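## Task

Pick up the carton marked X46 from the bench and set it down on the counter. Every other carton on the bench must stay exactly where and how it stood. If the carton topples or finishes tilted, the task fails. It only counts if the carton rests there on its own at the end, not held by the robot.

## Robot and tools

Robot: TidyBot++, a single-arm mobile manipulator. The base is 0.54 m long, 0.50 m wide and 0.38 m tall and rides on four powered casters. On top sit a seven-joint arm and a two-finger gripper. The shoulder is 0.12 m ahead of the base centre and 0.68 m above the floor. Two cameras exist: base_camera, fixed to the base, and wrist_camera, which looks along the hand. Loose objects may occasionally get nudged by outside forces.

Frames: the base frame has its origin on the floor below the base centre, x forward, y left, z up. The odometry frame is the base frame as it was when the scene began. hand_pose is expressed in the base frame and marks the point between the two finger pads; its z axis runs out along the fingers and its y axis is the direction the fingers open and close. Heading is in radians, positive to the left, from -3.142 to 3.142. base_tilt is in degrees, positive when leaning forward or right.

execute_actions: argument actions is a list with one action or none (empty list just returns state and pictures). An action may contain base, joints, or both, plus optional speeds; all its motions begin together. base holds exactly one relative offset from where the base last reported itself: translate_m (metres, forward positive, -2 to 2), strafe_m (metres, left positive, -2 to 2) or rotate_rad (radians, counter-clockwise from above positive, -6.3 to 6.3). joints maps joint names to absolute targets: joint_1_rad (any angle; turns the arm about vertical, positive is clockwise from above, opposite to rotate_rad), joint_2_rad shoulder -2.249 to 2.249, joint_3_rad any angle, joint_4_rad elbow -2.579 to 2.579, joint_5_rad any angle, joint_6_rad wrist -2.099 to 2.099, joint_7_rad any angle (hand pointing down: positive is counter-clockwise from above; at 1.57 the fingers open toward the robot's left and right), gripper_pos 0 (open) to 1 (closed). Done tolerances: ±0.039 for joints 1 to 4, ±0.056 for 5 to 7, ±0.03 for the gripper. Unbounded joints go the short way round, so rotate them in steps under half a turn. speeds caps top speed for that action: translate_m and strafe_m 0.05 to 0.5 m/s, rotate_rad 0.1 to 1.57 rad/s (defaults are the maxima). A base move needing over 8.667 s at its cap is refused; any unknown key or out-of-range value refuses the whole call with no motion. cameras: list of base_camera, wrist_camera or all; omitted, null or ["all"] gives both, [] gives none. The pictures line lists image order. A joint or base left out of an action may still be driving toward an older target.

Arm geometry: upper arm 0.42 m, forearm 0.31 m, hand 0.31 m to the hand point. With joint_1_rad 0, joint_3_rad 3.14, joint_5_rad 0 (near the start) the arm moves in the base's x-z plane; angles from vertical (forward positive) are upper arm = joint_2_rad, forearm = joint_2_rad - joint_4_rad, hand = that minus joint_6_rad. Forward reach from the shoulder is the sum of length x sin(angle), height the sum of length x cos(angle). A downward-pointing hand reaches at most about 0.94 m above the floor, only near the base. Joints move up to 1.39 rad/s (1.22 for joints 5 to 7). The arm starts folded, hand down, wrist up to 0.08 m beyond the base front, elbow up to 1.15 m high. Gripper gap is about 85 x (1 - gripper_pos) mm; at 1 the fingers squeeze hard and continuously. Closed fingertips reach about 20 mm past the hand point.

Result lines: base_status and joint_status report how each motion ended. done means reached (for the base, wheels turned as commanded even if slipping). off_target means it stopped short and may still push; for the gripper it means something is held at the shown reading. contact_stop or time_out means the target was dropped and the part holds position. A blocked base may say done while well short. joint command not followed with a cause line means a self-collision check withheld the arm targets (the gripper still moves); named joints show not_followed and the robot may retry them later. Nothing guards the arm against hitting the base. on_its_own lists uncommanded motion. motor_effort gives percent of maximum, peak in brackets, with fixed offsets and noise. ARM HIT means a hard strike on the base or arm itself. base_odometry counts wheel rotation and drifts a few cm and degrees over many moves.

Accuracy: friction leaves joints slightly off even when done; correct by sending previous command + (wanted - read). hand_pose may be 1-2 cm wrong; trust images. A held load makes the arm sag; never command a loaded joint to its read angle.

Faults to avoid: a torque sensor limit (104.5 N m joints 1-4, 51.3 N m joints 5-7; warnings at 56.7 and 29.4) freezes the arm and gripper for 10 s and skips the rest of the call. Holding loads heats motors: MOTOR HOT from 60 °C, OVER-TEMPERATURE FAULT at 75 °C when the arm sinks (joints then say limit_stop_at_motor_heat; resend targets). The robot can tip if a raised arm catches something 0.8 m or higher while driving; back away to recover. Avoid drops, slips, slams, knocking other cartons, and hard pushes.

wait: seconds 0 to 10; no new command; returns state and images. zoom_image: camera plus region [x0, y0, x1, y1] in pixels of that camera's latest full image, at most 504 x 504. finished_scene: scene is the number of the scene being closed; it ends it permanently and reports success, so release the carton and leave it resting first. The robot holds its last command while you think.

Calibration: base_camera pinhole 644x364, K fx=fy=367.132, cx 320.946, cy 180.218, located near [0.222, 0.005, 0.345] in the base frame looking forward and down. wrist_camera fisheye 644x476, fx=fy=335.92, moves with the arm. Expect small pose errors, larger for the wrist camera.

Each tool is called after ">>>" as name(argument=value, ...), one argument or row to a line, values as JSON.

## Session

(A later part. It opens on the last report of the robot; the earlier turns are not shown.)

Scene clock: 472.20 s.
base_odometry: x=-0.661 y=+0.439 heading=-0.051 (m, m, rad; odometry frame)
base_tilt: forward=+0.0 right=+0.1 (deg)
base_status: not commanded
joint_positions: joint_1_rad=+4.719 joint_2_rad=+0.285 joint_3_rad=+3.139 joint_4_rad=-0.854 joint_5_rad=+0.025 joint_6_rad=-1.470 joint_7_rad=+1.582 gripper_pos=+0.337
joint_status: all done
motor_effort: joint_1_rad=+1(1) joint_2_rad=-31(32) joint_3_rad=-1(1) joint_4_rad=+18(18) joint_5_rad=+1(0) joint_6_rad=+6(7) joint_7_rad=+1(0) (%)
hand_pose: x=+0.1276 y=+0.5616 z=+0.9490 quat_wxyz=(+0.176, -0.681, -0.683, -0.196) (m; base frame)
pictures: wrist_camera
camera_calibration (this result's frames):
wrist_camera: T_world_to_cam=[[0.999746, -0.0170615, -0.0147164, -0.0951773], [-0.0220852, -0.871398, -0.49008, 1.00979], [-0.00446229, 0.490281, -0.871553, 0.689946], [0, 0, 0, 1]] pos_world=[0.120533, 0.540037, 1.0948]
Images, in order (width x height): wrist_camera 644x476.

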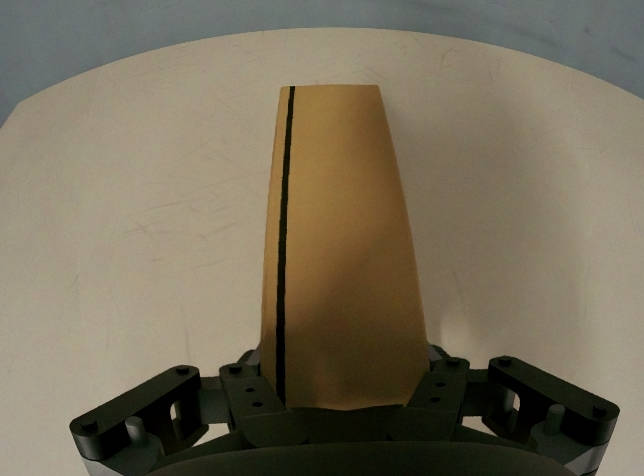

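>>> execute_actions(
  actions=[
    {"joints": {"joint_4_rad": -0.91, "joint_6_rad": -1.378}},
  ],
  cameras=["wrist_camera"],
)

Scene clock: 481.37 s.
base_odometry: x=-0.661 y=+0.439 heading=-0.051 (m, m, rad; odometry frame)
base_tilt: forward=+0.0 right=+0.2 (deg)
base_status: not commanded
joint_positions: joint_1_rad=+4.719 joint_2_rad=+0.272 joint_3_rad=+3.139 joint_4_rad=-0.880 joint_5_rad=+0.025 joint_6_rad=-1.424 joint_7_rad=+1.582 gripper_pos=+0.337
joint_status: all done
motor_effort: joint_1_rad=+1(1) joint_2_rad=-25(30) joint_3_rad=-1(1) joint_4_rad=+15(18) joint_5_rad=+0(0) joint_6_rad=+7(7) joint_7_rad=+0(1) (%)
hand_pose: x=+0.1276 y=+0.5668 z=+0.9521 quat_wxyz=(+0.187, -0.678, -0.680, -0.207) (m; base frame)
pictures: wrist_camera
camera_calibration (this result's frames):
wrist_camera: T_world_to_cam=[[0.999772, -0.0155677, -0.0146244, -0.0959427], [-0.0208953, -0.854802, -0.518533, 1.0334], [-0.00442864, 0.51872, -0.854932, 0.658162], [0, 0, 0, 1]] pos_world=[0.120429, 0.54046, 1.09713]
Images, in order (width x height): wrist_camera 644x476.

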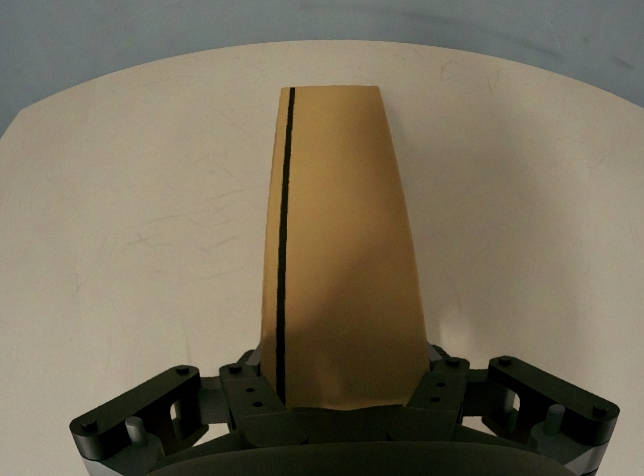

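>>> execute_actions(
  actions=[
    {"joints": {"joint_4_rad": -0.875, "joint_6_rad": -1.495}},
  ],
  cameras=[],
)

>>> execute_actions(
  actions=[
    {"joints": {"gripper_pos": 0.0}},
  ],
  cameras=[],
)

>>> execute_actions(
  actions=[
    {"joints": {"joint_4_rad": -0.45, "joint_6_rad": -1.88}},
  ],
  cameras=["wrist_camera"],
)

Scene clock: 494.37 s.
base_odometry: x=-0.661 y=+0.439 heading=-0.051 (m, m, rad; odometry frame)
base_tilt: forward=+0.0 right=+0.2 (deg)
base_status: not commanded
joint_positions: joint_1_rad=+4.719 joint_2_rad=+0.273 joint_3_rad=+3.139 joint_4_rad=-0.875 joint_5_rad=+0.025 joint_6_rad=-1.447 joint_7_rad=+1.582 gripper_pos=+0.337
joint_status: all done
motor_effort: joint_1_rad=+1(2) joint_2_rad=-28(31) joint_3_rad=-1(1) joint_4_rad=+16(19) joint_5_rad=+1(1) joint_6_rad=+6(7) joint_7_rad=+0(1) (%)
hand_pose: x=+0.1276 y=+0.5618 z=+0.9503 quat_wxyz=(+0.181, -0.680, -0.682, -0.201) (m; base frame)
pictures: none
No camera images: the call's "cameras" was empty. Leave "cameras" out to get every camera's image.

Scene clock: 495.47 s.
base_odometry: x=-0.661 y=+0.439 heading=-0.051 (m, m, rad; odometry frame)
base_tilt: forward=+0.0 right=+0.2 (deg)
base_status: not commanded
joint_positions: joint_1_rad=+4.719 joint_2_rad=+0.273 joint_3_rad=+3.139 joint_4_rad=-0.875 joint_5_rad=+0.025 joint_6_rad=-1.451 joint_7_rad=+1.582 gripper_pos=+0.000
joint_status: all done
motor_effort: joint_1_rad=+1(2) joint_2_rad=-30(30) joint_3_rad=-1(1) joint_4_rad=+18(18) joint_5_rad=+1(0) joint_6_rad=+6(6) joint_7_rad=+1(1) (%)
hand_pose: x=+0.1276 y=+0.5607 z=+0.9496 quat_wxyz=(+0.180, -0.680, -0.682, -0.199) (m; base frame)
pictures: none
No camera images: the call's "cameras" was empty. Leave "cameras" out to get every camera's image.

Scene clock: 497.07 s.
base_odometry: x=-0.661 y=+0.439 heading=-0.051 (m, m, rad; odometry frame)
base_tilt: forward=+0.0 right=+0.2 (deg)
base_status: not commanded
joint_positions: joint_1_rad=+4.719 joint_2_rad=+0.274 joint_3_rad=+3.139 joint_4_rad=-0.465 joint_5_rad=+0.025 joint_6_rad=-1.838 joint_7_rad=+1.582 gripper_pos=+0.000
joint_status: all done
motor_effort: joint_1_rad=+1(1) joint_2_rad=-26(31) joint_3_rad=+0(1) joint_4_rad=+14(18) joint_5_rad=+0(0) joint_6_rad=+6(6) joint_7_rad=+1(1) (%)
hand_pose: x=+0.1272 y=+0.4919 z=+1.0563 quat_wxyz=(+0.188, -0.681, -0.677, -0.205) (m; base frame)
pictures: wrist_camera
camera_calibration (this result's frames):
wrist_camera: T_world_to_cam=[[0.999507, -0.0237535, -0.0205232, -0.0849081], [-0.0309507, -0.854869, -0.51792, 1.02401], [-0.00524222, 0.5183, -0.855183, 0.786699], [0, 0, 0, 1]] pos_world=[0.120684, 0.465627, 1.20138]
Images, in order (width x height): wrist_camera 644x476.

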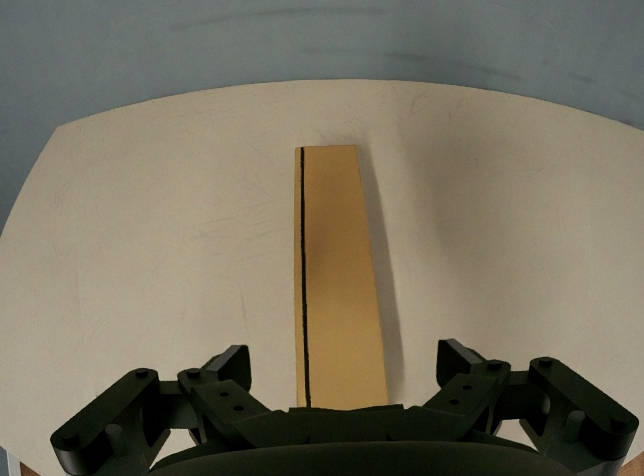

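>>> finished_scene(
  scene=1,
)

The scene is finished: the task was done.


## Next scene

Pick up the carton marked F67 from the bench and set it down on the counter. Every other carton on the bench must stay exactly where and how it stood. If the carton topples or finishes tilted, the task fails. It only counts if the carton rests there on its own at the end, not held by the robot.

>>> execute_actions(
  actions=[],
)

Scene clock: 0.00 s.
base_odometry: x=+0.000 y=+0.000 heading=+0.000 (m, m, rad; odometry frame)
base_tilt: forward=+0.0 right=+0.2 (deg)
base_status: not commanded
joint_positions: joint_1_rad=-0.030 joint_2_rad=-0.323 joint_3_rad=+3.127 joint_4_rad=-2.538 joint_5_rad=-0.041 joint_6_rad=-0.913 joint_7_rad=+1.567 gripper_pos=+0.000
joint_status: not commanded
motor_effort: joint_1_rad=+1 joint_2_rad=+0 joint_3_rad=-1 joint_4_rad=+9 joint_5_rad=+0 joint_6_rad=+0 joint_7_rad=+1 (%)
hand_pose: x=+0.2403 y=+0.0164 z=+0.5807 quat_wxyz=(-0.014, +1.000, +0.007, +0.006) (m; base frame)
pictures: base_camera, wrist_camera
camera_calibration (this result's frames):
wrist_camera: T_world_to_cam=[[-0.0164214, -0.998153, -0.0584913, 0.0631434], [-0.999838, 0.0159594, 0.00835668, 0.287598], [-0.00740775, 0.0586191, -0.998253, 0.71814], [0, 0, 0, 1]] pos_world=[0.293908, 0.0163402, 0.718175]
Images, in order (width x height): base_camera 644x364, wrist_camera 644x476.

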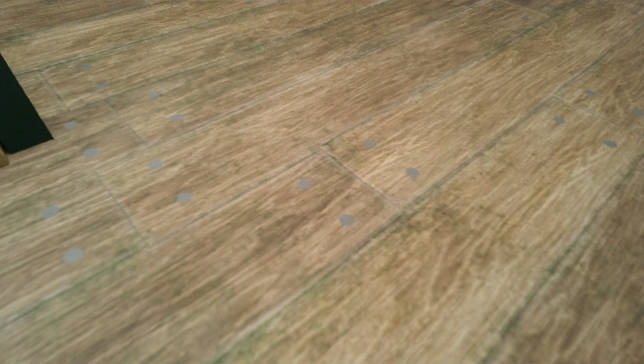

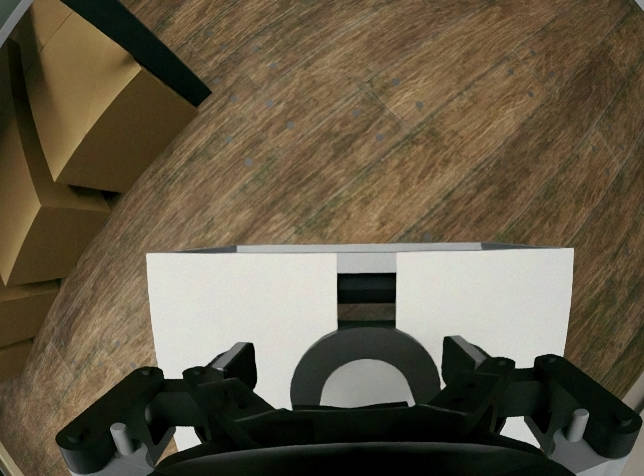

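>>> execute_actions(
  actions=[
    {"joints": {"joint_1_rad": -0.9, "joint_2_rad": -0.5, "joint_4_rad": -1.2, "joint_6_rad": -1.3}},
  ],
  cameras=["wrist_camera"],
)

Scene clock: 23.97 s.
base_odometry: x=+0.000 y=+0.000 heading=+0.000 (m, m, rad; odometry frame)
base_tilt: forward=+0.0 right=+0.2 (deg)
base_status: not commanded
joint_positions: joint_1_rad=-0.888 joint_2_rad=-0.485 joint_3_rad=+3.127 joint_4_rad=-1.213 joint_5_rad=-0.041 joint_6_rad=-1.257 joint_7_rad=+1.567 gripper_pos=+0.000
joint_status: all done
motor_effort: joint_1_rad=+1(1) joint_2_rad=+1(7) joint_3_rad=+0(0) joint_4_rad=+15(19) joint_5_rad=+0(0) joint_6_rad=+10(10) joint_7_rad=+1(1) (%)
hand_pose: x=+0.2906 y=+0.2438 z=+1.1637 quat_wxyz=(-0.254, +0.751, +0.370, +0.484) (m; base frame)
pictures: wrist_camera
camera_calibration (this result's frames):
wrist_camera: T_world_to_cam=[[0.808581, -0.584741, -0.0653846, -0.00746113], [-0.293852, -0.305047, -0.905868, 1.26639], [0.509753, 0.751681, -0.418483, 0.293194], [0, 0, 0, 1]] pos_world=[0.228708, 0.161557, 1.26939]
Images, in order (width x height): wrist_camera 644x476.

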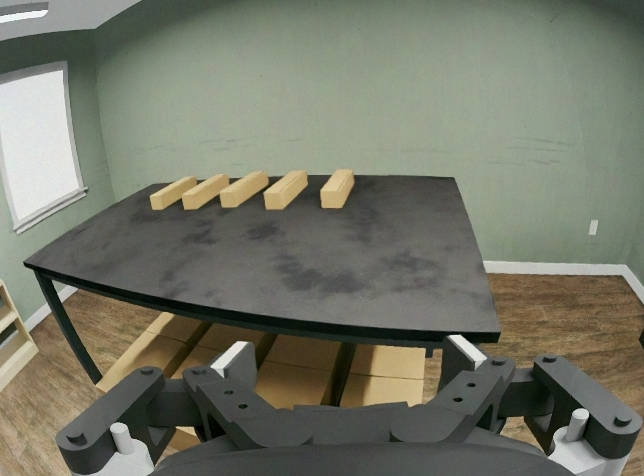

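>>> execute_actions(
  actions=[
    {"base": {"rotate_rad": -0.866}, "joints": {"joint_1_rad": -0.6}},
  ],
)

Scene clock: 57.77 s.
base_odometry: x=+0.000 y=+0.000 heading=-0.864 (m, m, rad; odometry frame)
base_tilt: forward=+0.0 right=+0.2 (deg)
base_status: done
joint_positions: joint_1_rad=-0.607 joint_2_rad=-0.486 joint_3_rad=+3.127 joint_4_rad=-1.213 joint_5_rad=-0.041 joint_6_rad=-1.257 joint_7_rad=+1.567 gripper_pos=+0.000
joint_status: all done
motor_effort: joint_1_rad=+1(2) joint_2_rad=+1(3) joint_3_rad=+0(2) joint_4_rad=+15(16) joint_5_rad=+0(0) joint_6_rad=+10(10) joint_7_rad=+1(1) (%)
hand_pose: x=+0.3512 y=+0.1864 z=+1.1638 quat_wxyz=(-0.184, +0.795, +0.261, +0.515) (m; base frame)
pictures: base_camera, wrist_camera
camera_calibration (this result's frames):
wrist_camera: T_world_to_cam=[[0.614653, -0.786086, -0.0653539, 0.0155977], [-0.366702, -0.211406, -0.906001, 1.27508], [0.698378, 0.580842, -0.4182, 0.27072], [0, 0, 0, 1]] pos_world=[0.26892, 0.124575, 1.26945]
Images, in order (width x height): base_camera 644x364, wrist_camera 644x476.

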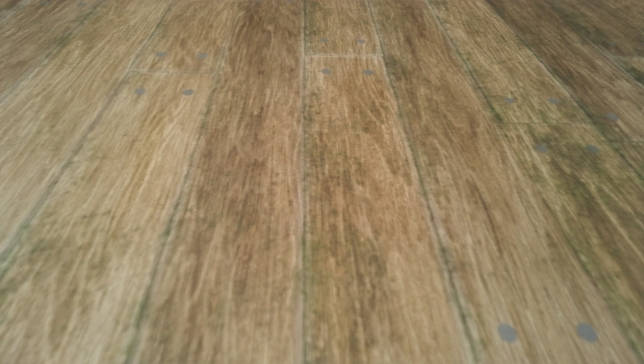

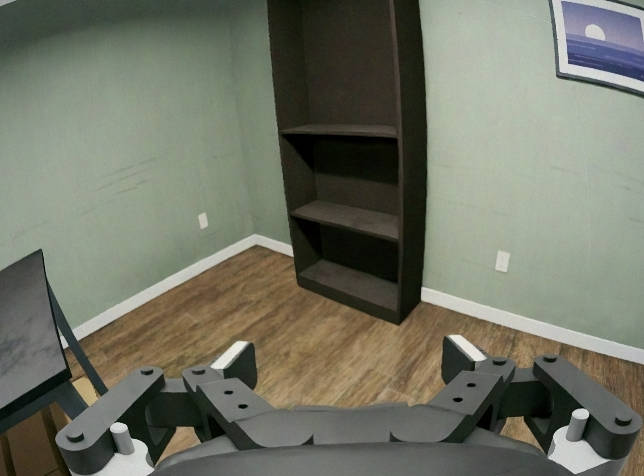

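>>> execute_actions(
  actions=[
    {"base": {"translate_m": 0.62}, "joints": {"joint_1_rad": 2.3, "joint_2_rad": -0.6, "joint_4_rad": -1.3, "joint_6_rad": -1.4}},
  ],
  cameras=["wrist_camera"],
)

>>> execute_actions(
  actions=[
    {"base": {"strafe_m": 2.0}},
  ],
)

Scene clock: 72.90 s.
base_odometry: x=+0.401 y=-0.473 heading=-0.865 (m, m, rad; odometry frame)
base_tilt: forward=+0.0 right=+0.2 (deg)
base_status: done
joint_positions: joint_1_rad=+2.289 joint_2_rad=-0.578 joint_3_rad=+3.127 joint_4_rad=-1.281 joint_5_rad=-0.041 joint_6_rad=-1.357 joint_7_rad=+1.567 gripper_pos=+0.000
joint_status: all done
motor_effort: joint_1_rad=+1(1) joint_2_rad=+4(4) joint_3_rad=+0(2) joint_4_rad=+15(17) joint_5_rad=+1(1) joint_6_rad=+10(10) joint_7_rad=+1(1) (%)
hand_pose: x=-0.0288 y=-0.2000 z=+1.1276 quat_wxyz=(+0.460, +0.365, -0.776, +0.231) (m; base frame)
pictures: wrist_camera
camera_calibration (this result's frames):
wrist_camera: T_world_to_cam=[[-0.784918, 0.616251, -0.0643342, 0.182075], [0.34512, 0.348607, -0.871416, 1.11468], [-0.514584, -0.706193, -0.486308, 0.529936], [0, 0, 0, 1]] pos_world=[0.0309098, -0.126554, 1.24078]
Images, in order (width x height): wrist_camera 644x476.

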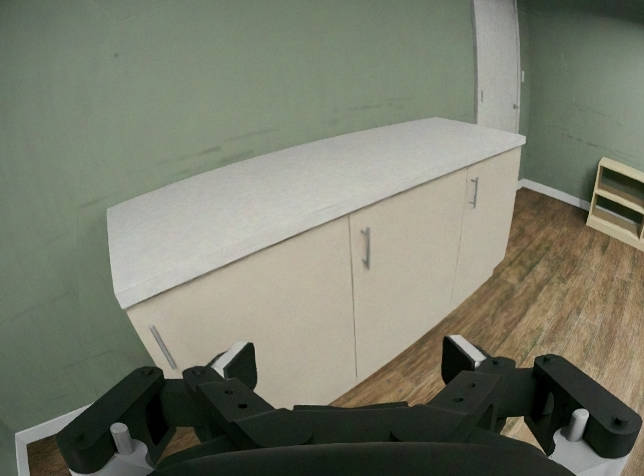

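Scene clock: 78.27 s.
base_odometry: x=+1.925 y=+0.823 heading=-0.866 (m, m, rad; odometry frame)
base_tilt: forward=+0.0 right=+0.2 (deg)
base_status: done
joint_positions: joint_1_rad=+2.290 joint_2_rad=-0.591 joint_3_rad=+3.127 joint_4_rad=-1.285 joint_5_rad=-0.041 joint_6_rad=-1.360 joint_7_rad=+1.567 gripper_pos=+0.000
joint_status: not commanded
motor_effort: joint_1_rad=+2(0) joint_2_rad=+6(7) joint_3_rad=+0(2) joint_4_rad=+15(16) joint_5_rad=+0(0) joint_6_rad=+10(10) joint_7_rad=+1(1) (%)
hand_pose: x=-0.0250 y=-0.1955 z=+1.1279 quat_wxyz=(+0.462, +0.365, -0.774, +0.232) (m; base frame)
pictures: base_camera, wrist_camera
camera_calibration (this result's frames):
wrist_camera: T_world_to_cam=[[-0.784932, 0.616283, -0.0638513, 0.181752], [0.341913, 0.344912, -0.874146, 1.1144], [-0.516698, -0.707977, -0.481447, 0.529261], [0, 0, 0, 1]] pos_world=[0.035102, -0.121676, 1.24057]
Images, in order (width x height): base_camera 644x364, wrist_camera 644x476.

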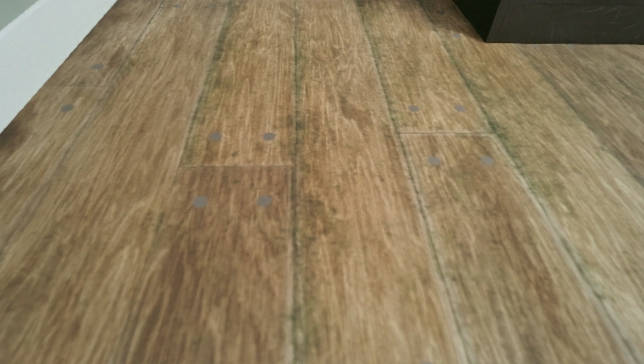

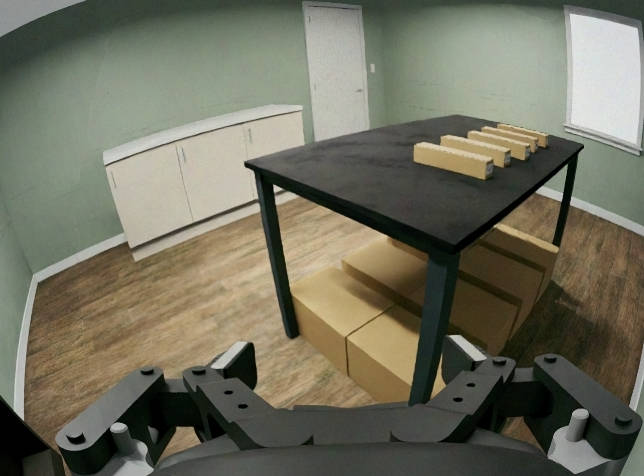

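>>> execute_actions(
  actions=[
    {"base": {"translate_m": -1.25}, "joints": {"joint_1_rad": 1.56, "joint_5_rad": 0.03, "joint_3_rad": 3.155}},
  ],
)

Scene clock: 98.03 s.
base_odometry: x=+1.116 y=+1.776 heading=-0.866 (m, m, rad; odometry frame)
base_tilt: forward=+0.0 right=+0.2 (deg)
base_status: done
joint_positions: joint_1_rad=+1.570 joint_2_rad=-0.592 joint_3_rad=+3.137 joint_4_rad=-1.285 joint_5_rad=+0.010 joint_6_rad=-1.361 joint_7_rad=+1.567 gripper_pos=+0.000
joint_status: all done
motor_effort: joint_1_rad=+1(1) joint_2_rad=+5(7) joint_3_rad=+0(2) joint_4_rad=+15(15) joint_5_rad=+0(2) joint_6_rad=+10(10) joint_7_rad=+1(1) (%)
hand_pose: x=+0.1194 y=-0.2417 z=+1.1280 quat_wxyz=(+0.368, +0.605, -0.606, +0.363) (m; base frame)
pictures: base_camera, wrist_camera
camera_calibration (this result's frames):
wrist_camera: T_world_to_cam=[[-0.999315, -0.00615756, -0.0364876, 0.167896], [0.0289945, 0.482356, -0.875496, 1.1532], [0.0229909, -0.875954, -0.481847, 0.466649], [0, 0, 0, 1]] pos_world=[0.123616, -0.146454, 1.2406]
Images, in order (width x height): base_camera 644x364, wrist_camera 644x476.

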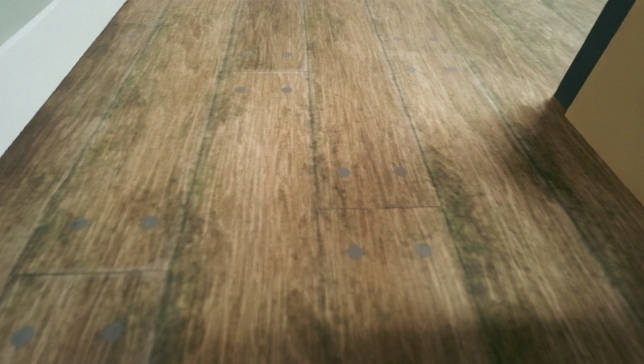

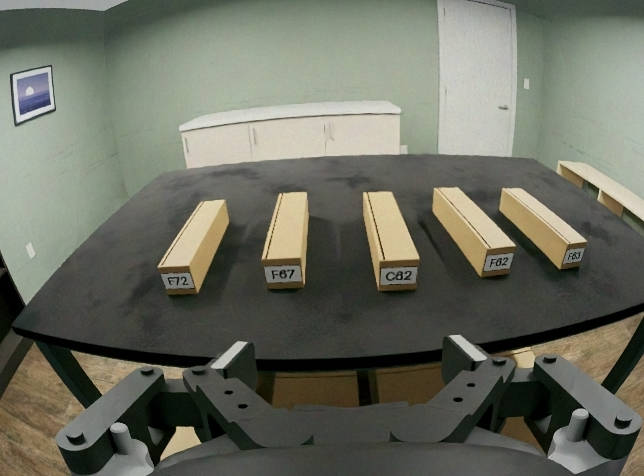

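>>> execute_actions(
  actions=[
    {"base": {"translate_m": 0.09}, "joints": {"joint_2_rad": 0.32, "joint_4_rad": -0.43, "joint_6_rad": -1.88}},
  ],
  cameras=[],
)

>>> execute_actions(
  actions=[
    {"base": {"strafe_m": -0.13}, "speeds": {"strafe_m": 0.2}},
  ],
)

Scene clock: 120.00 s.
base_odometry: x=+1.174 y=+1.707 heading=-0.866 (m, m, rad; odometry frame)
base_tilt: forward=+0.0 right=+0.2 (deg)
base_status: done
joint_positions: joint_1_rad=+1.569 joint_2_rad=+0.314 joint_3_rad=+3.140 joint_4_rad=-0.448 joint_5_rad=+0.011 joint_6_rad=-1.837 joint_7_rad=+1.567 gripper_pos=+0.000
joint_status: all done
motor_effort: joint_1_rad=+1(2) joint_2_rad=-27(29) joint_3_rad=-1(2) joint_4_rad=+13(16) joint_5_rad=+1(1) joint_6_rad=+6(10) joint_7_rad=+1(1) (%)
hand_pose: x=+0.1185 y=-0.5075 z=+1.0428 quat_wxyz=(+0.192, +0.679, -0.683, +0.187) (m; base frame)
pictures: none
No camera images: the call's "cameras" was empty. Leave "cameras" out to get every camera's image.

Scene clock: 121.43 s.
base_odometry: x=+1.074 y=+1.623 heading=-0.867 (m, m, rad; odometry frame)
base_tilt: forward=+0.0 right=+0.2 (deg)
base_status: done
joint_positions: joint_1_rad=+1.567 joint_2_rad=+0.318 joint_3_rad=+3.140 joint_4_rad=-0.445 joint_5_rad=+0.012 joint_6_rad=-1.841 joint_7_rad=+1.567 gripper_pos=+0.000
joint_status: not commanded
motor_effort: joint_1_rad=+1(1) joint_2_rad=-28(31) joint_3_rad=-1(2) joint_4_rad=+14(15) joint_5_rad=+1(1) joint_6_rad=+6(7) joint_7_rad=+1(1) (%)
hand_pose: x=+0.1194 y=-0.5081 z=+1.0415 quat_wxyz=(+0.191, +0.680, -0.683, +0.185) (m; base frame)
pictures: base_camera, wrist_camera
camera_calibration (this result's frames):
wrist_camera: T_world_to_cam=[[-0.999181, 0.0185014, -0.0359734, 0.175082], [0.0338979, 0.868236, -0.494992, 1.00517], [0.0220754, -0.495806, -0.868153, 0.787253], [0, 0, 0, 1]] pos_world=[0.123487, -0.485642, 1.18731]
Images, in order (width x height): base_camera 644x364, wrist_camera 644x476.

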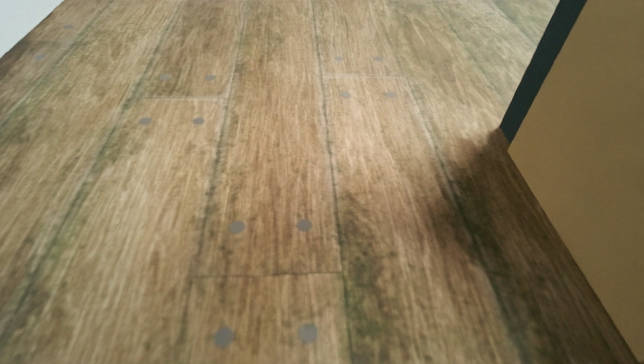

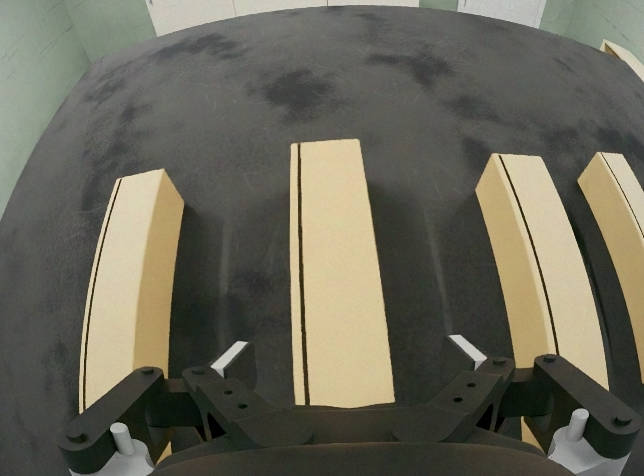

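>>> execute_actions(
  actions=[
    {"joints": {"joint_2_rad": 0.265, "joint_4_rad": -0.755, "joint_6_rad": -1.54}},
  ],
  cameras=["wrist_camera"],
)

Scene clock: 132.60 s.
base_odometry: x=+1.074 y=+1.623 heading=-0.867 (m, m, rad; odometry frame)
base_tilt: forward=+0.0 right=+0.2 (deg)
base_status: not commanded
joint_positions: joint_1_rad=+1.567 joint_2_rad=+0.286 joint_3_rad=+3.140 joint_4_rad=-0.742 joint_5_rad=+0.012 joint_6_rad=-1.581 joint_7_rad=+1.567 gripper_pos=+0.000
joint_status: all done
motor_effort: joint_1_rad=+1(2) joint_2_rad=-28(29) joint_3_rad=-1(1) joint_4_rad=+16(16) joint_5_rad=+0(1) joint_6_rad=+6(6) joint_7_rad=+1(1) (%)
hand_pose: x=+0.1196 y=-0.5458 z=+0.9800 quat_wxyz=(+0.189, +0.682, -0.683, +0.183) (m; base frame)
pictures: wrist_camera
camera_calibration (this result's frames):
wrist_camera: T_world_to_cam=[[-0.999297, 0.0161931, -0.0338131, 0.17035], [0.03071, 0.870887, -0.490522, 1.00483], [0.0215043, -0.491216, -0.870772, 0.720271], [0, 0, 0, 1]] pos_world=[0.123884, -0.52404, 1.12584]
Images, in order (width x height): wrist_camera 644x476.

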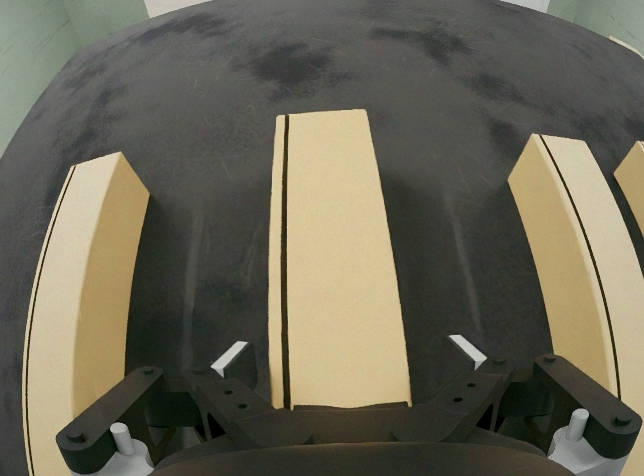

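>>> execute_actions(
  actions=[
    {"base": {"translate_m": 0.005}, "joints": {"joint_4_rad": -0.875, "joint_6_rad": -1.435}, "speeds": {"translate_m": 0.05}},
  ],
  cameras=["wrist_camera"],
)

Scene clock: 139.67 s.
base_odometry: x=+1.077 y=+1.620 heading=-0.867 (m, m, rad; odometry frame)
base_tilt: forward=+0.0 right=+0.2 (deg)
base_status: done
joint_positions: joint_1_rad=+1.564 joint_2_rad=+0.279 joint_3_rad=+3.140 joint_4_rad=-0.863 joint_5_rad=+0.013 joint_6_rad=-1.477 joint_7_rad=+1.567 gripper_pos=+0.000
joint_status: all done
motor_effort: joint_1_rad=+1(6) joint_2_rad=-29(31) joint_3_rad=-1(3) joint_4_rad=+17(18) joint_5_rad=+1(2) joint_6_rad=+6(6) joint_7_rad=+1(0) (%)
hand_pose: x=+0.1206 y=-0.5572 z=+0.9471 quat_wxyz=(+0.186, +0.684, -0.683, +0.179) (m; base frame)
pictures: wrist_camera
camera_calibration (this result's frames):
wrist_camera: T_world_to_cam=[[-0.999388, 0.0137427, -0.0321627, 0.167519], [0.0275369, 0.876127, -0.481293, 0.993209], [0.0215644, -0.481884, -0.87597, 0.696167], [0, 0, 0, 1]] pos_world=[0.125054, -0.537008, 1.09323]
Images, in order (width x height): wrist_camera 644x476.

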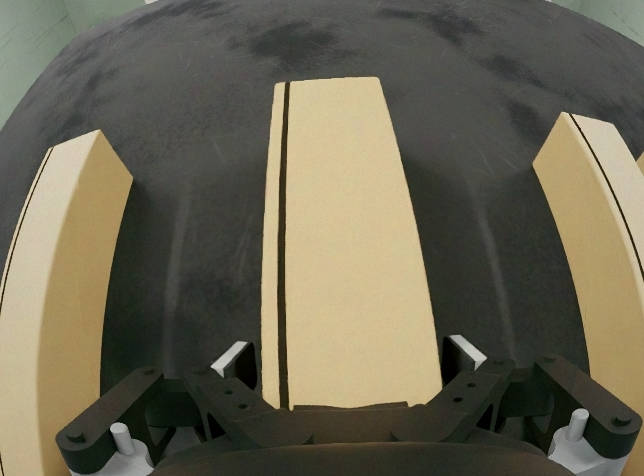

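>>> execute_actions(
  actions=[
    {"joints": {"gripper_pos": 1.0}},
  ],
  cameras=[],
)

>>> execute_actions(
  actions=[
    {"joints": {"joint_4_rad": -0.58, "joint_6_rad": -1.77}},
  ],
  cameras=["wrist_camera"],
)

Scene clock: 148.47 s.
base_odometry: x=+1.077 y=+1.620 heading=-0.867 (m, m, rad; odometry frame)
base_tilt: forward=+0.0 right=+0.2 (deg)
base_status: not commanded
joint_positions: joint_1_rad=+1.564 joint_2_rad=+0.267 joint_3_rad=+3.140 joint_4_rad=-0.867 joint_5_rad=+0.013 joint_6_rad=-1.472 joint_7_rad=+1.567 gripper_pos=+0.342
joint_status: gripper_pos off_target (ended at +0.342, target +1.000)
motor_effort: joint_1_rad=+1(0) joint_2_rad=-28(30) joint_3_rad=-1(2) joint_4_rad=+16(17) joint_5_rad=+1(2) joint_6_rad=+6(7) joint_7_rad=+1(1) (%)
hand_pose: x=+0.1205 y=-0.5548 z=+0.9531 quat_wxyz=(+0.191, +0.682, -0.681, +0.184) (m; base frame)
pictures: none
No camera images: the call's "cameras" was empty. Leave "cameras" out to get every camera's image.

Scene clock: 149.83 s.
base_odometry: x=+1.077 y=+1.620 heading=-0.867 (m, m, rad; odometry frame)
base_tilt: forward=+0.0 right=+0.2 (deg)
base_status: not commanded
joint_positions: joint_1_rad=+1.564 joint_2_rad=+0.267 joint_3_rad=+3.140 joint_4_rad=-0.596 joint_5_rad=+0.013 joint_6_rad=-1.731 joint_7_rad=+1.567 gripper_pos=+0.342
joint_status: all done
motor_effort: joint_1_rad=+2(1) joint_2_rad=-27(31) joint_3_rad=+0(1) joint_4_rad=+15(19) joint_5_rad=+1(1) joint_6_rad=+7(7) joint_7_rad=+1(1) (%)
hand_pose: x=+0.1201 y=-0.5117 z=+1.0264 quat_wxyz=(+0.194, +0.680, -0.681, +0.188) (m; base frame)
pictures: wrist_camera
camera_calibration (this result's frames):
wrist_camera: T_world_to_cam=[[-0.999287, 0.015892, -0.0342513, 0.172231], [0.0309781, 0.863703, -0.503048, 1.00708], [0.0215885, -0.50375, -0.86358, 0.763577], [0, 0, 0, 1]] pos_world=[0.124426, -0.487901, 1.17192]
Images, in order (width x height): wrist_camera 644x476.

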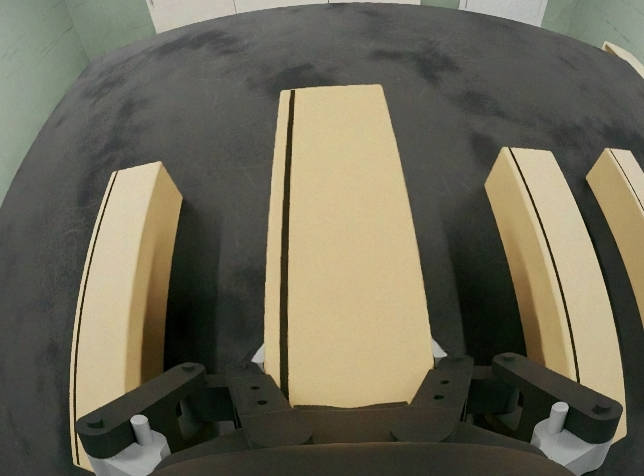

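>>> execute_actions(
  actions=[
    {"base": {"strafe_m": 0.06}, "joints": {"joint_2_rad": -0.3, "joint_4_rad": -0.9, "joint_6_rad": -1.6}},
  ],
  cameras=[],
)

>>> execute_actions(
  actions=[
    {"base": {"translate_m": 1.16}},
  ],
)

Scene clock: 163.90 s.
base_odometry: x=+1.124 y=+1.658 heading=-0.867 (m, m, rad; odometry frame)
base_tilt: forward=+0.0 right=+0.2 (deg)
base_status: done
joint_positions: joint_1_rad=+1.564 joint_2_rad=-0.295 joint_3_rad=+3.140 joint_4_rad=-0.884 joint_5_rad=+0.014 joint_6_rad=-1.646 joint_7_rad=+1.567 gripper_pos=+0.342
joint_status: all done
motor_effort: joint_1_rad=+2(1) joint_2_rad=-4(33) joint_3_rad=+0(2) joint_4_rad=+14(16) joint_5_rad=+1(1) joint_6_rad=+9(10) joint_7_rad=+1(1) (%)
hand_pose: x=+0.1186 y=-0.2976 z=+1.1540 quat_wxyz=(+0.312, +0.635, -0.637, +0.307) (m; base frame)
pictures: none
No camera images: the call's "cameras" was empty. Leave "cameras" out to get every camera's image.

Scene clock: 167.57 s.
base_odometry: x=+1.875 y=+0.774 heading=-0.867 (m, m, rad; odometry frame)
base_tilt: forward=+0.0 right=+0.2 (deg)
base_status: done
joint_positions: joint_1_rad=+1.564 joint_2_rad=-0.295 joint_3_rad=+3.141 joint_4_rad=-0.885 joint_5_rad=+0.015 joint_6_rad=-1.645 joint_7_rad=+1.567 gripper_pos=+0.342
joint_status: not commanded
motor_effort: joint_1_rad=+1(0) joint_2_rad=-4(6) joint_3_rad=+0(3) joint_4_rad=+13(14) joint_5_rad=+1(1) joint_6_rad=+9(9) joint_7_rad=+1(1) (%)
hand_pose: x=+0.1179 y=-0.2979 z=+1.1539 quat_wxyz=(+0.313, +0.634, -0.637, +0.307) (m; base frame)
pictures: base_camera, wrist_camera
camera_calibration (this result's frames):
wrist_camera: T_world_to_cam=[[-0.999269, 0.00386499, -0.0380441, 0.171765], [0.0319363, 0.631544, -0.774682, 1.13071], [0.0210324, -0.77533, -0.631206, 0.632523], [0, 0, 0, 1]] pos_world=[0.122225, -0.224342, 1.28172]
Images, in order (width x height): base_camera 644x364, wrist_camera 644x476.

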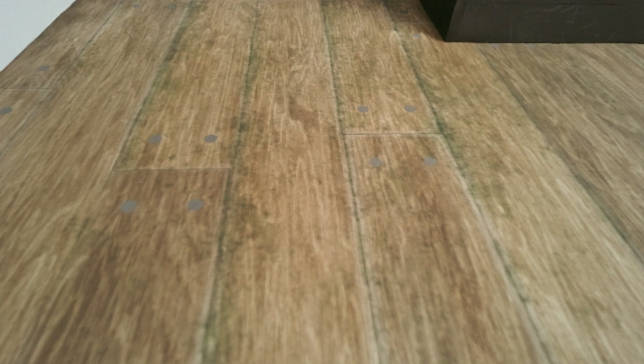

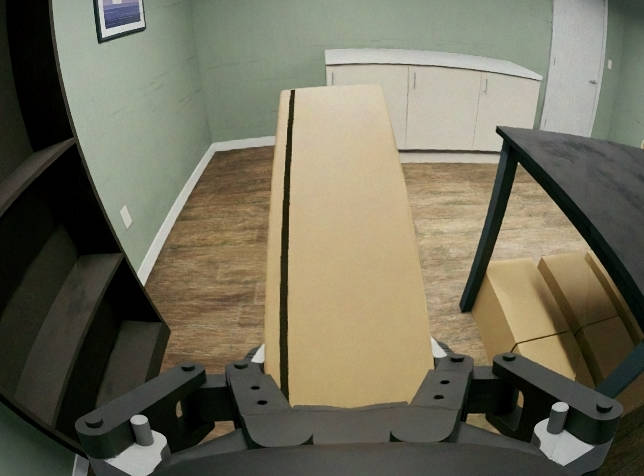

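>>> execute_actions(
  actions=[
    {"base": {"strafe_m": -2.0}},
  ],
  cameras=[],
)

>>> execute_actions(
  actions=[
    {"base": {"translate_m": -0.4}},
  ],
)

Scene clock: 182.47 s.
base_odometry: x=+0.351 y=-0.522 heading=-0.866 (m, m, rad; odometry frame)
base_tilt: forward=+0.0 right=+0.2 (deg)
base_status: done
joint_positions: joint_1_rad=+1.564 joint_2_rad=-0.296 joint_3_rad=+3.141 joint_4_rad=-0.889 joint_5_rad=+0.015 joint_6_rad=-1.642 joint_7_rad=+1.567 gripper_pos=+0.342
joint_status: not commanded
motor_effort: joint_1_rad=+1(1) joint_2_rad=-4(8) joint_3_rad=+0(0) joint_4_rad=+14(15) joint_5_rad=+0(0) joint_6_rad=+9(10) joint_7_rad=+1(1) (%)
hand_pose: x=+0.1179 y=-0.2983 z=+1.1530 quat_wxyz=(+0.313, +0.634, -0.637, +0.307) (m; base frame)
pictures: none
No camera images: the call's "cameras" was empty. Leave "cameras" out to get every camera's image.

Scene clock: 184.60 s.
base_odometry: x=+0.092 y=-0.217 heading=-0.866 (m, m, rad; odometry frame)
base_tilt: forward=+0.0 right=+0.2 (deg)
base_status: done
joint_positions: joint_1_rad=+1.564 joint_2_rad=-0.296 joint_3_rad=+3.144 joint_4_rad=-0.889 joint_5_rad=+0.015 joint_6_rad=-1.641 joint_7_rad=+1.567 gripper_pos=+0.342
joint_status: not commanded
motor_effort: joint_1_rad=+1(1) joint_2_rad=-4(5) joint_3_rad=-1(3) joint_4_rad=+14(14) joint_5_rad=+0(1) joint_6_rad=+9(10) joint_7_rad=+0(1) (%)
hand_pose: x=+0.1169 y=-0.2983 z=+1.1530 quat_wxyz=(+0.313, +0.633, -0.638, +0.307) (m; base frame)
pictures: base_camera, wrist_camera
camera_calibration (this result's frames):
wrist_camera: T_world_to_cam=[[-0.999237, 0.00625569, -0.0385604, 0.171983], [0.0338416, 0.631698, -0.774476, 1.12999], [0.0195136, -0.77519, -0.631427, 0.632121], [0, 0, 0, 1]] pos_world=[0.121276, -0.224877, 1.28092]
Images, in order (width x height): base_camera 644x364, wrist_camera 644x476.

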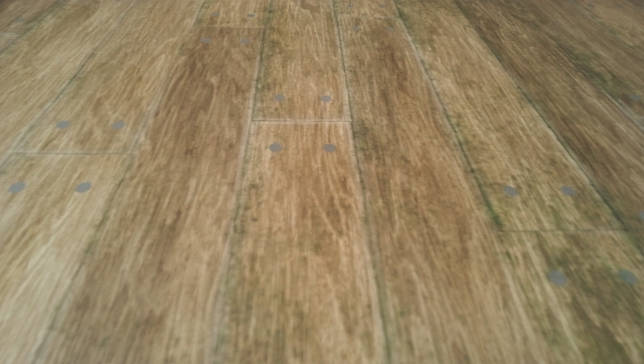

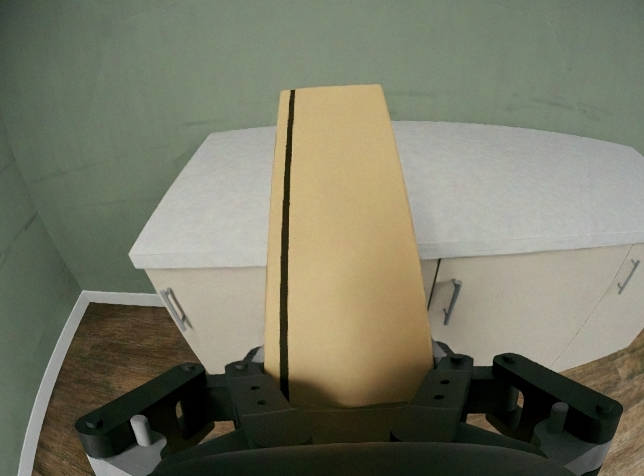

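>>> execute_actions(
  actions=[
    {"base": {"strafe_m": -0.31}, "joints": {"joint_2_rad": 0.285, "joint_4_rad": -0.68, "joint_6_rad": -1.58}},
  ],
)

Scene clock: 198.50 s.
base_odometry: x=-0.145 y=-0.418 heading=-0.867 (m, m, rad; odometry frame)
base_tilt: forward=+0.0 right=+0.2 (deg)
base_status: done
joint_positions: joint_1_rad=+1.564 joint_2_rad=+0.296 joint_3_rad=+3.144 joint_4_rad=-0.698 joint_5_rad=+0.015 joint_6_rad=-1.620 joint_7_rad=+1.567 gripper_pos=+0.342
joint_status: all done
motor_effort: joint_1_rad=+1(2) joint_2_rad=-29(36) joint_3_rad=-1(0) joint_4_rad=+16(18) joint_5_rad=+1(1) joint_6_rad=+6(10) joint_7_rad=+1(1) (%)
hand_pose: x=+0.1185 y=-0.5432 z=+0.9869 quat_wxyz=(+0.189, +0.681, -0.684, +0.180) (m; base frame)
pictures: base_camera, wrist_camera
camera_calibration (this result's frames):
wrist_camera: T_world_to_cam=[[-0.999356, 0.0192949, -0.0302471, 0.167624], [0.03158, 0.873168, -0.486394, 1.00304], [0.0170259, -0.487037, -0.873216, 0.732817], [0, 0, 0, 1]] pos_world=[0.123364, -0.522147, 1.13285]
Images, in order (width x height): base_camera 644x364, wrist_camera 644x476.

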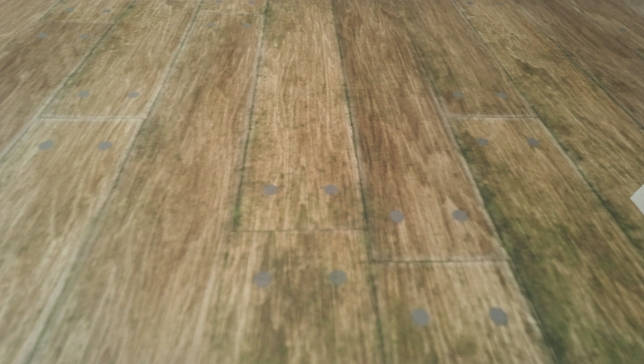

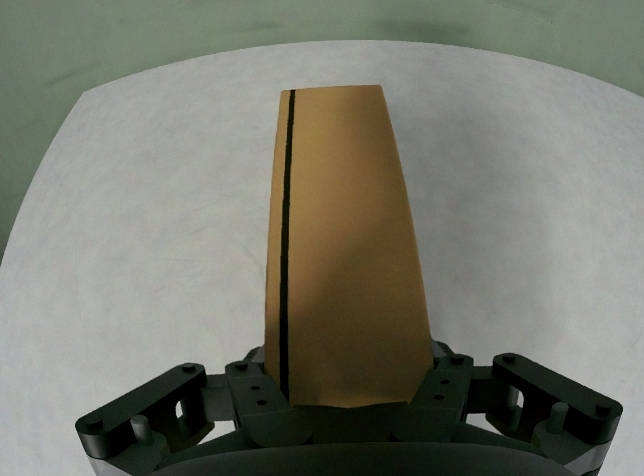

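>>> execute_actions(
  actions=[
    {"joints": {"joint_4_rad": -0.812, "joint_6_rad": -1.467}},
  ],
  cameras=[],
)

Scene clock: 210.27 s.
base_odometry: x=-0.145 y=-0.418 heading=-0.867 (m, m, rad; odometry frame)
base_tilt: forward=+0.0 right=+0.2 (deg)
base_status: not commanded
joint_positions: joint_1_rad=+1.564 joint_2_rad=+0.296 joint_3_rad=+3.144 joint_4_rad=-0.803 joint_5_rad=+0.015 joint_6_rad=-1.511 joint_7_rad=+1.567 gripper_pos=+0.342
joint_status: all done
motor_effort: joint_1_rad=+2(1) joint_2_rad=-30(31) joint_3_rad=-1(1) joint_4_rad=+17(18) joint_5_rad=+1(1) joint_6_rad=+6(6) joint_7_rad=+1(2) (%)
hand_pose: x=+0.1186 y=-0.5606 z=+0.9591 quat_wxyz=(+0.191, +0.682, -0.683, +0.181) (m; base frame)
pictures: none
No camera images: the call's "cameras" was empty. Leave "cameras" out to get every camera's image.

>>> execute_actions(
  actions=[
    {"joints": {"joint_4_rad": -0.858, "joint_6_rad": -1.425}},
  ],
  cameras=[],
)

Scene clock: 215.47 s.
base_odometry: x=-0.145 y=-0.418 heading=-0.867 (m, m, rad; odometry frame)
base_tilt: forward=+0.0 right=+0.2 (deg)
base_status: not commanded
joint_positions: joint_1_rad=+1.564 joint_2_rad=+0.294 joint_3_rad=+3.144 joint_4_rad=-0.843 joint_5_rad=+0.015 joint_6_rad=-1.467 joint_7_rad=+1.567 gripper_pos=+0.342
joint_status: all done
motor_effort: joint_1_rad=+1(2) joint_2_rad=-28(31) joint_3_rad=-1(1) joint_4_rad=+16(18) joint_5_rad=+0(1) joint_6_rad=+6(7) joint_7_rad=+2(1) (%)
hand_pose: x=+0.1186 y=-0.5666 z=+0.9494 quat_wxyz=(+0.193, +0.681, -0.682, +0.183) (m; base frame)
pictures: none
No camera images: the call's "cameras" was empty. Leave "cameras" out to get every camera's image.

>>> execute_actions(
  actions=[
    {"joints": {"gripper_pos": 0.0}},
  ],
  cameras=[],
)

>>> execute_actions(
  actions=[
    {"joints": {"joint_4_rad": -0.5, "joint_6_rad": -1.85}},
  ],
  cameras=["wrist_camera"],
)

Scene clock: 232.20 s.
base_odometry: x=-0.145 y=-0.418 heading=-0.867 (m, m, rad; odometry frame)
base_tilt: forward=+0.0 right=+0.2 (deg)
base_status: not commanded
joint_positions: joint_1_rad=+1.564 joint_2_rad=+0.294 joint_3_rad=+3.144 joint_4_rad=-0.843 joint_5_rad=+0.015 joint_6_rad=-1.466 joint_7_rad=+1.567 gripper_pos=+0.000
joint_status: all done
motor_effort: joint_1_rad=+1(1) joint_2_rad=-30(30) joint_3_rad=+0(1) joint_4_rad=+17(17) joint_5_rad=+0(1) joint_6_rad=+6(6) joint_7_rad=+1(1) (%)
hand_pose: x=+0.1186 y=-0.5667 z=+0.9496 quat_wxyz=(+0.193, +0.681, -0.682, +0.184) (m; base frame)
pictures: none
No camera images: the call's "cameras" was empty. Leave "cameras" out to get every camera's image.

Scene clock: 233.70 s.
base_odometry: x=-0.145 y=-0.418 heading=-0.867 (m, m, rad; odometry frame)
base_tilt: forward=+0.0 right=+0.2 (deg)
base_status: not commanded
joint_positions: joint_1_rad=+1.564 joint_2_rad=+0.292 joint_3_rad=+3.144 joint_4_rad=-0.514 joint_5_rad=+0.015 joint_6_rad=-1.810 joint_7_rad=+1.567 gripper_pos=+0.000
joint_status: all done
motor_effort: joint_1_rad=+2(2) joint_2_rad=-27(31) joint_3_rad=-1(0) joint_4_rad=+14(17) joint_5_rad=+0(0) joint_6_rad=+6(7) joint_7_rad=+1(1) (%)
hand_pose: x=+0.1184 y=-0.5040 z=+1.0334 quat_wxyz=(+0.188, +0.681, -0.685, +0.180) (m; base frame)
pictures: wrist_camera
camera_calibration (this result's frames):
wrist_camera: T_world_to_cam=[[-0.999253, 0.0216366, -0.0320098, 0.171222], [0.0344484, 0.874082, -0.484555, 0.989708], [0.017495, -0.485295, -0.874175, 0.794303], [0, 0, 0, 1]] pos_world=[0.123104, -0.483319, 1.17941]
Images, in order (width x height): wrist_camera 644x476.

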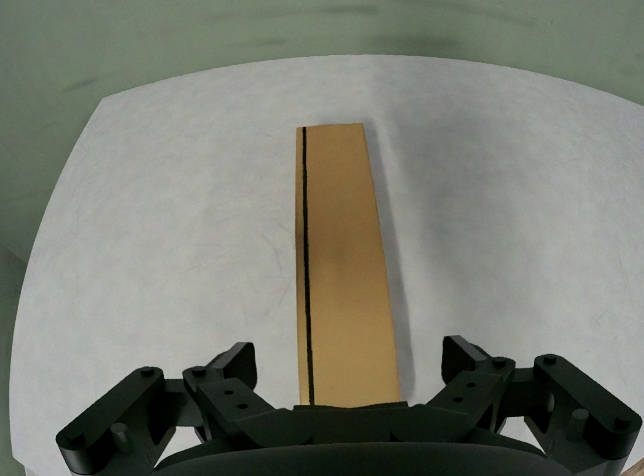

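>>> finished_scene(
  scene=2,
)

The scene is finished: the task was done.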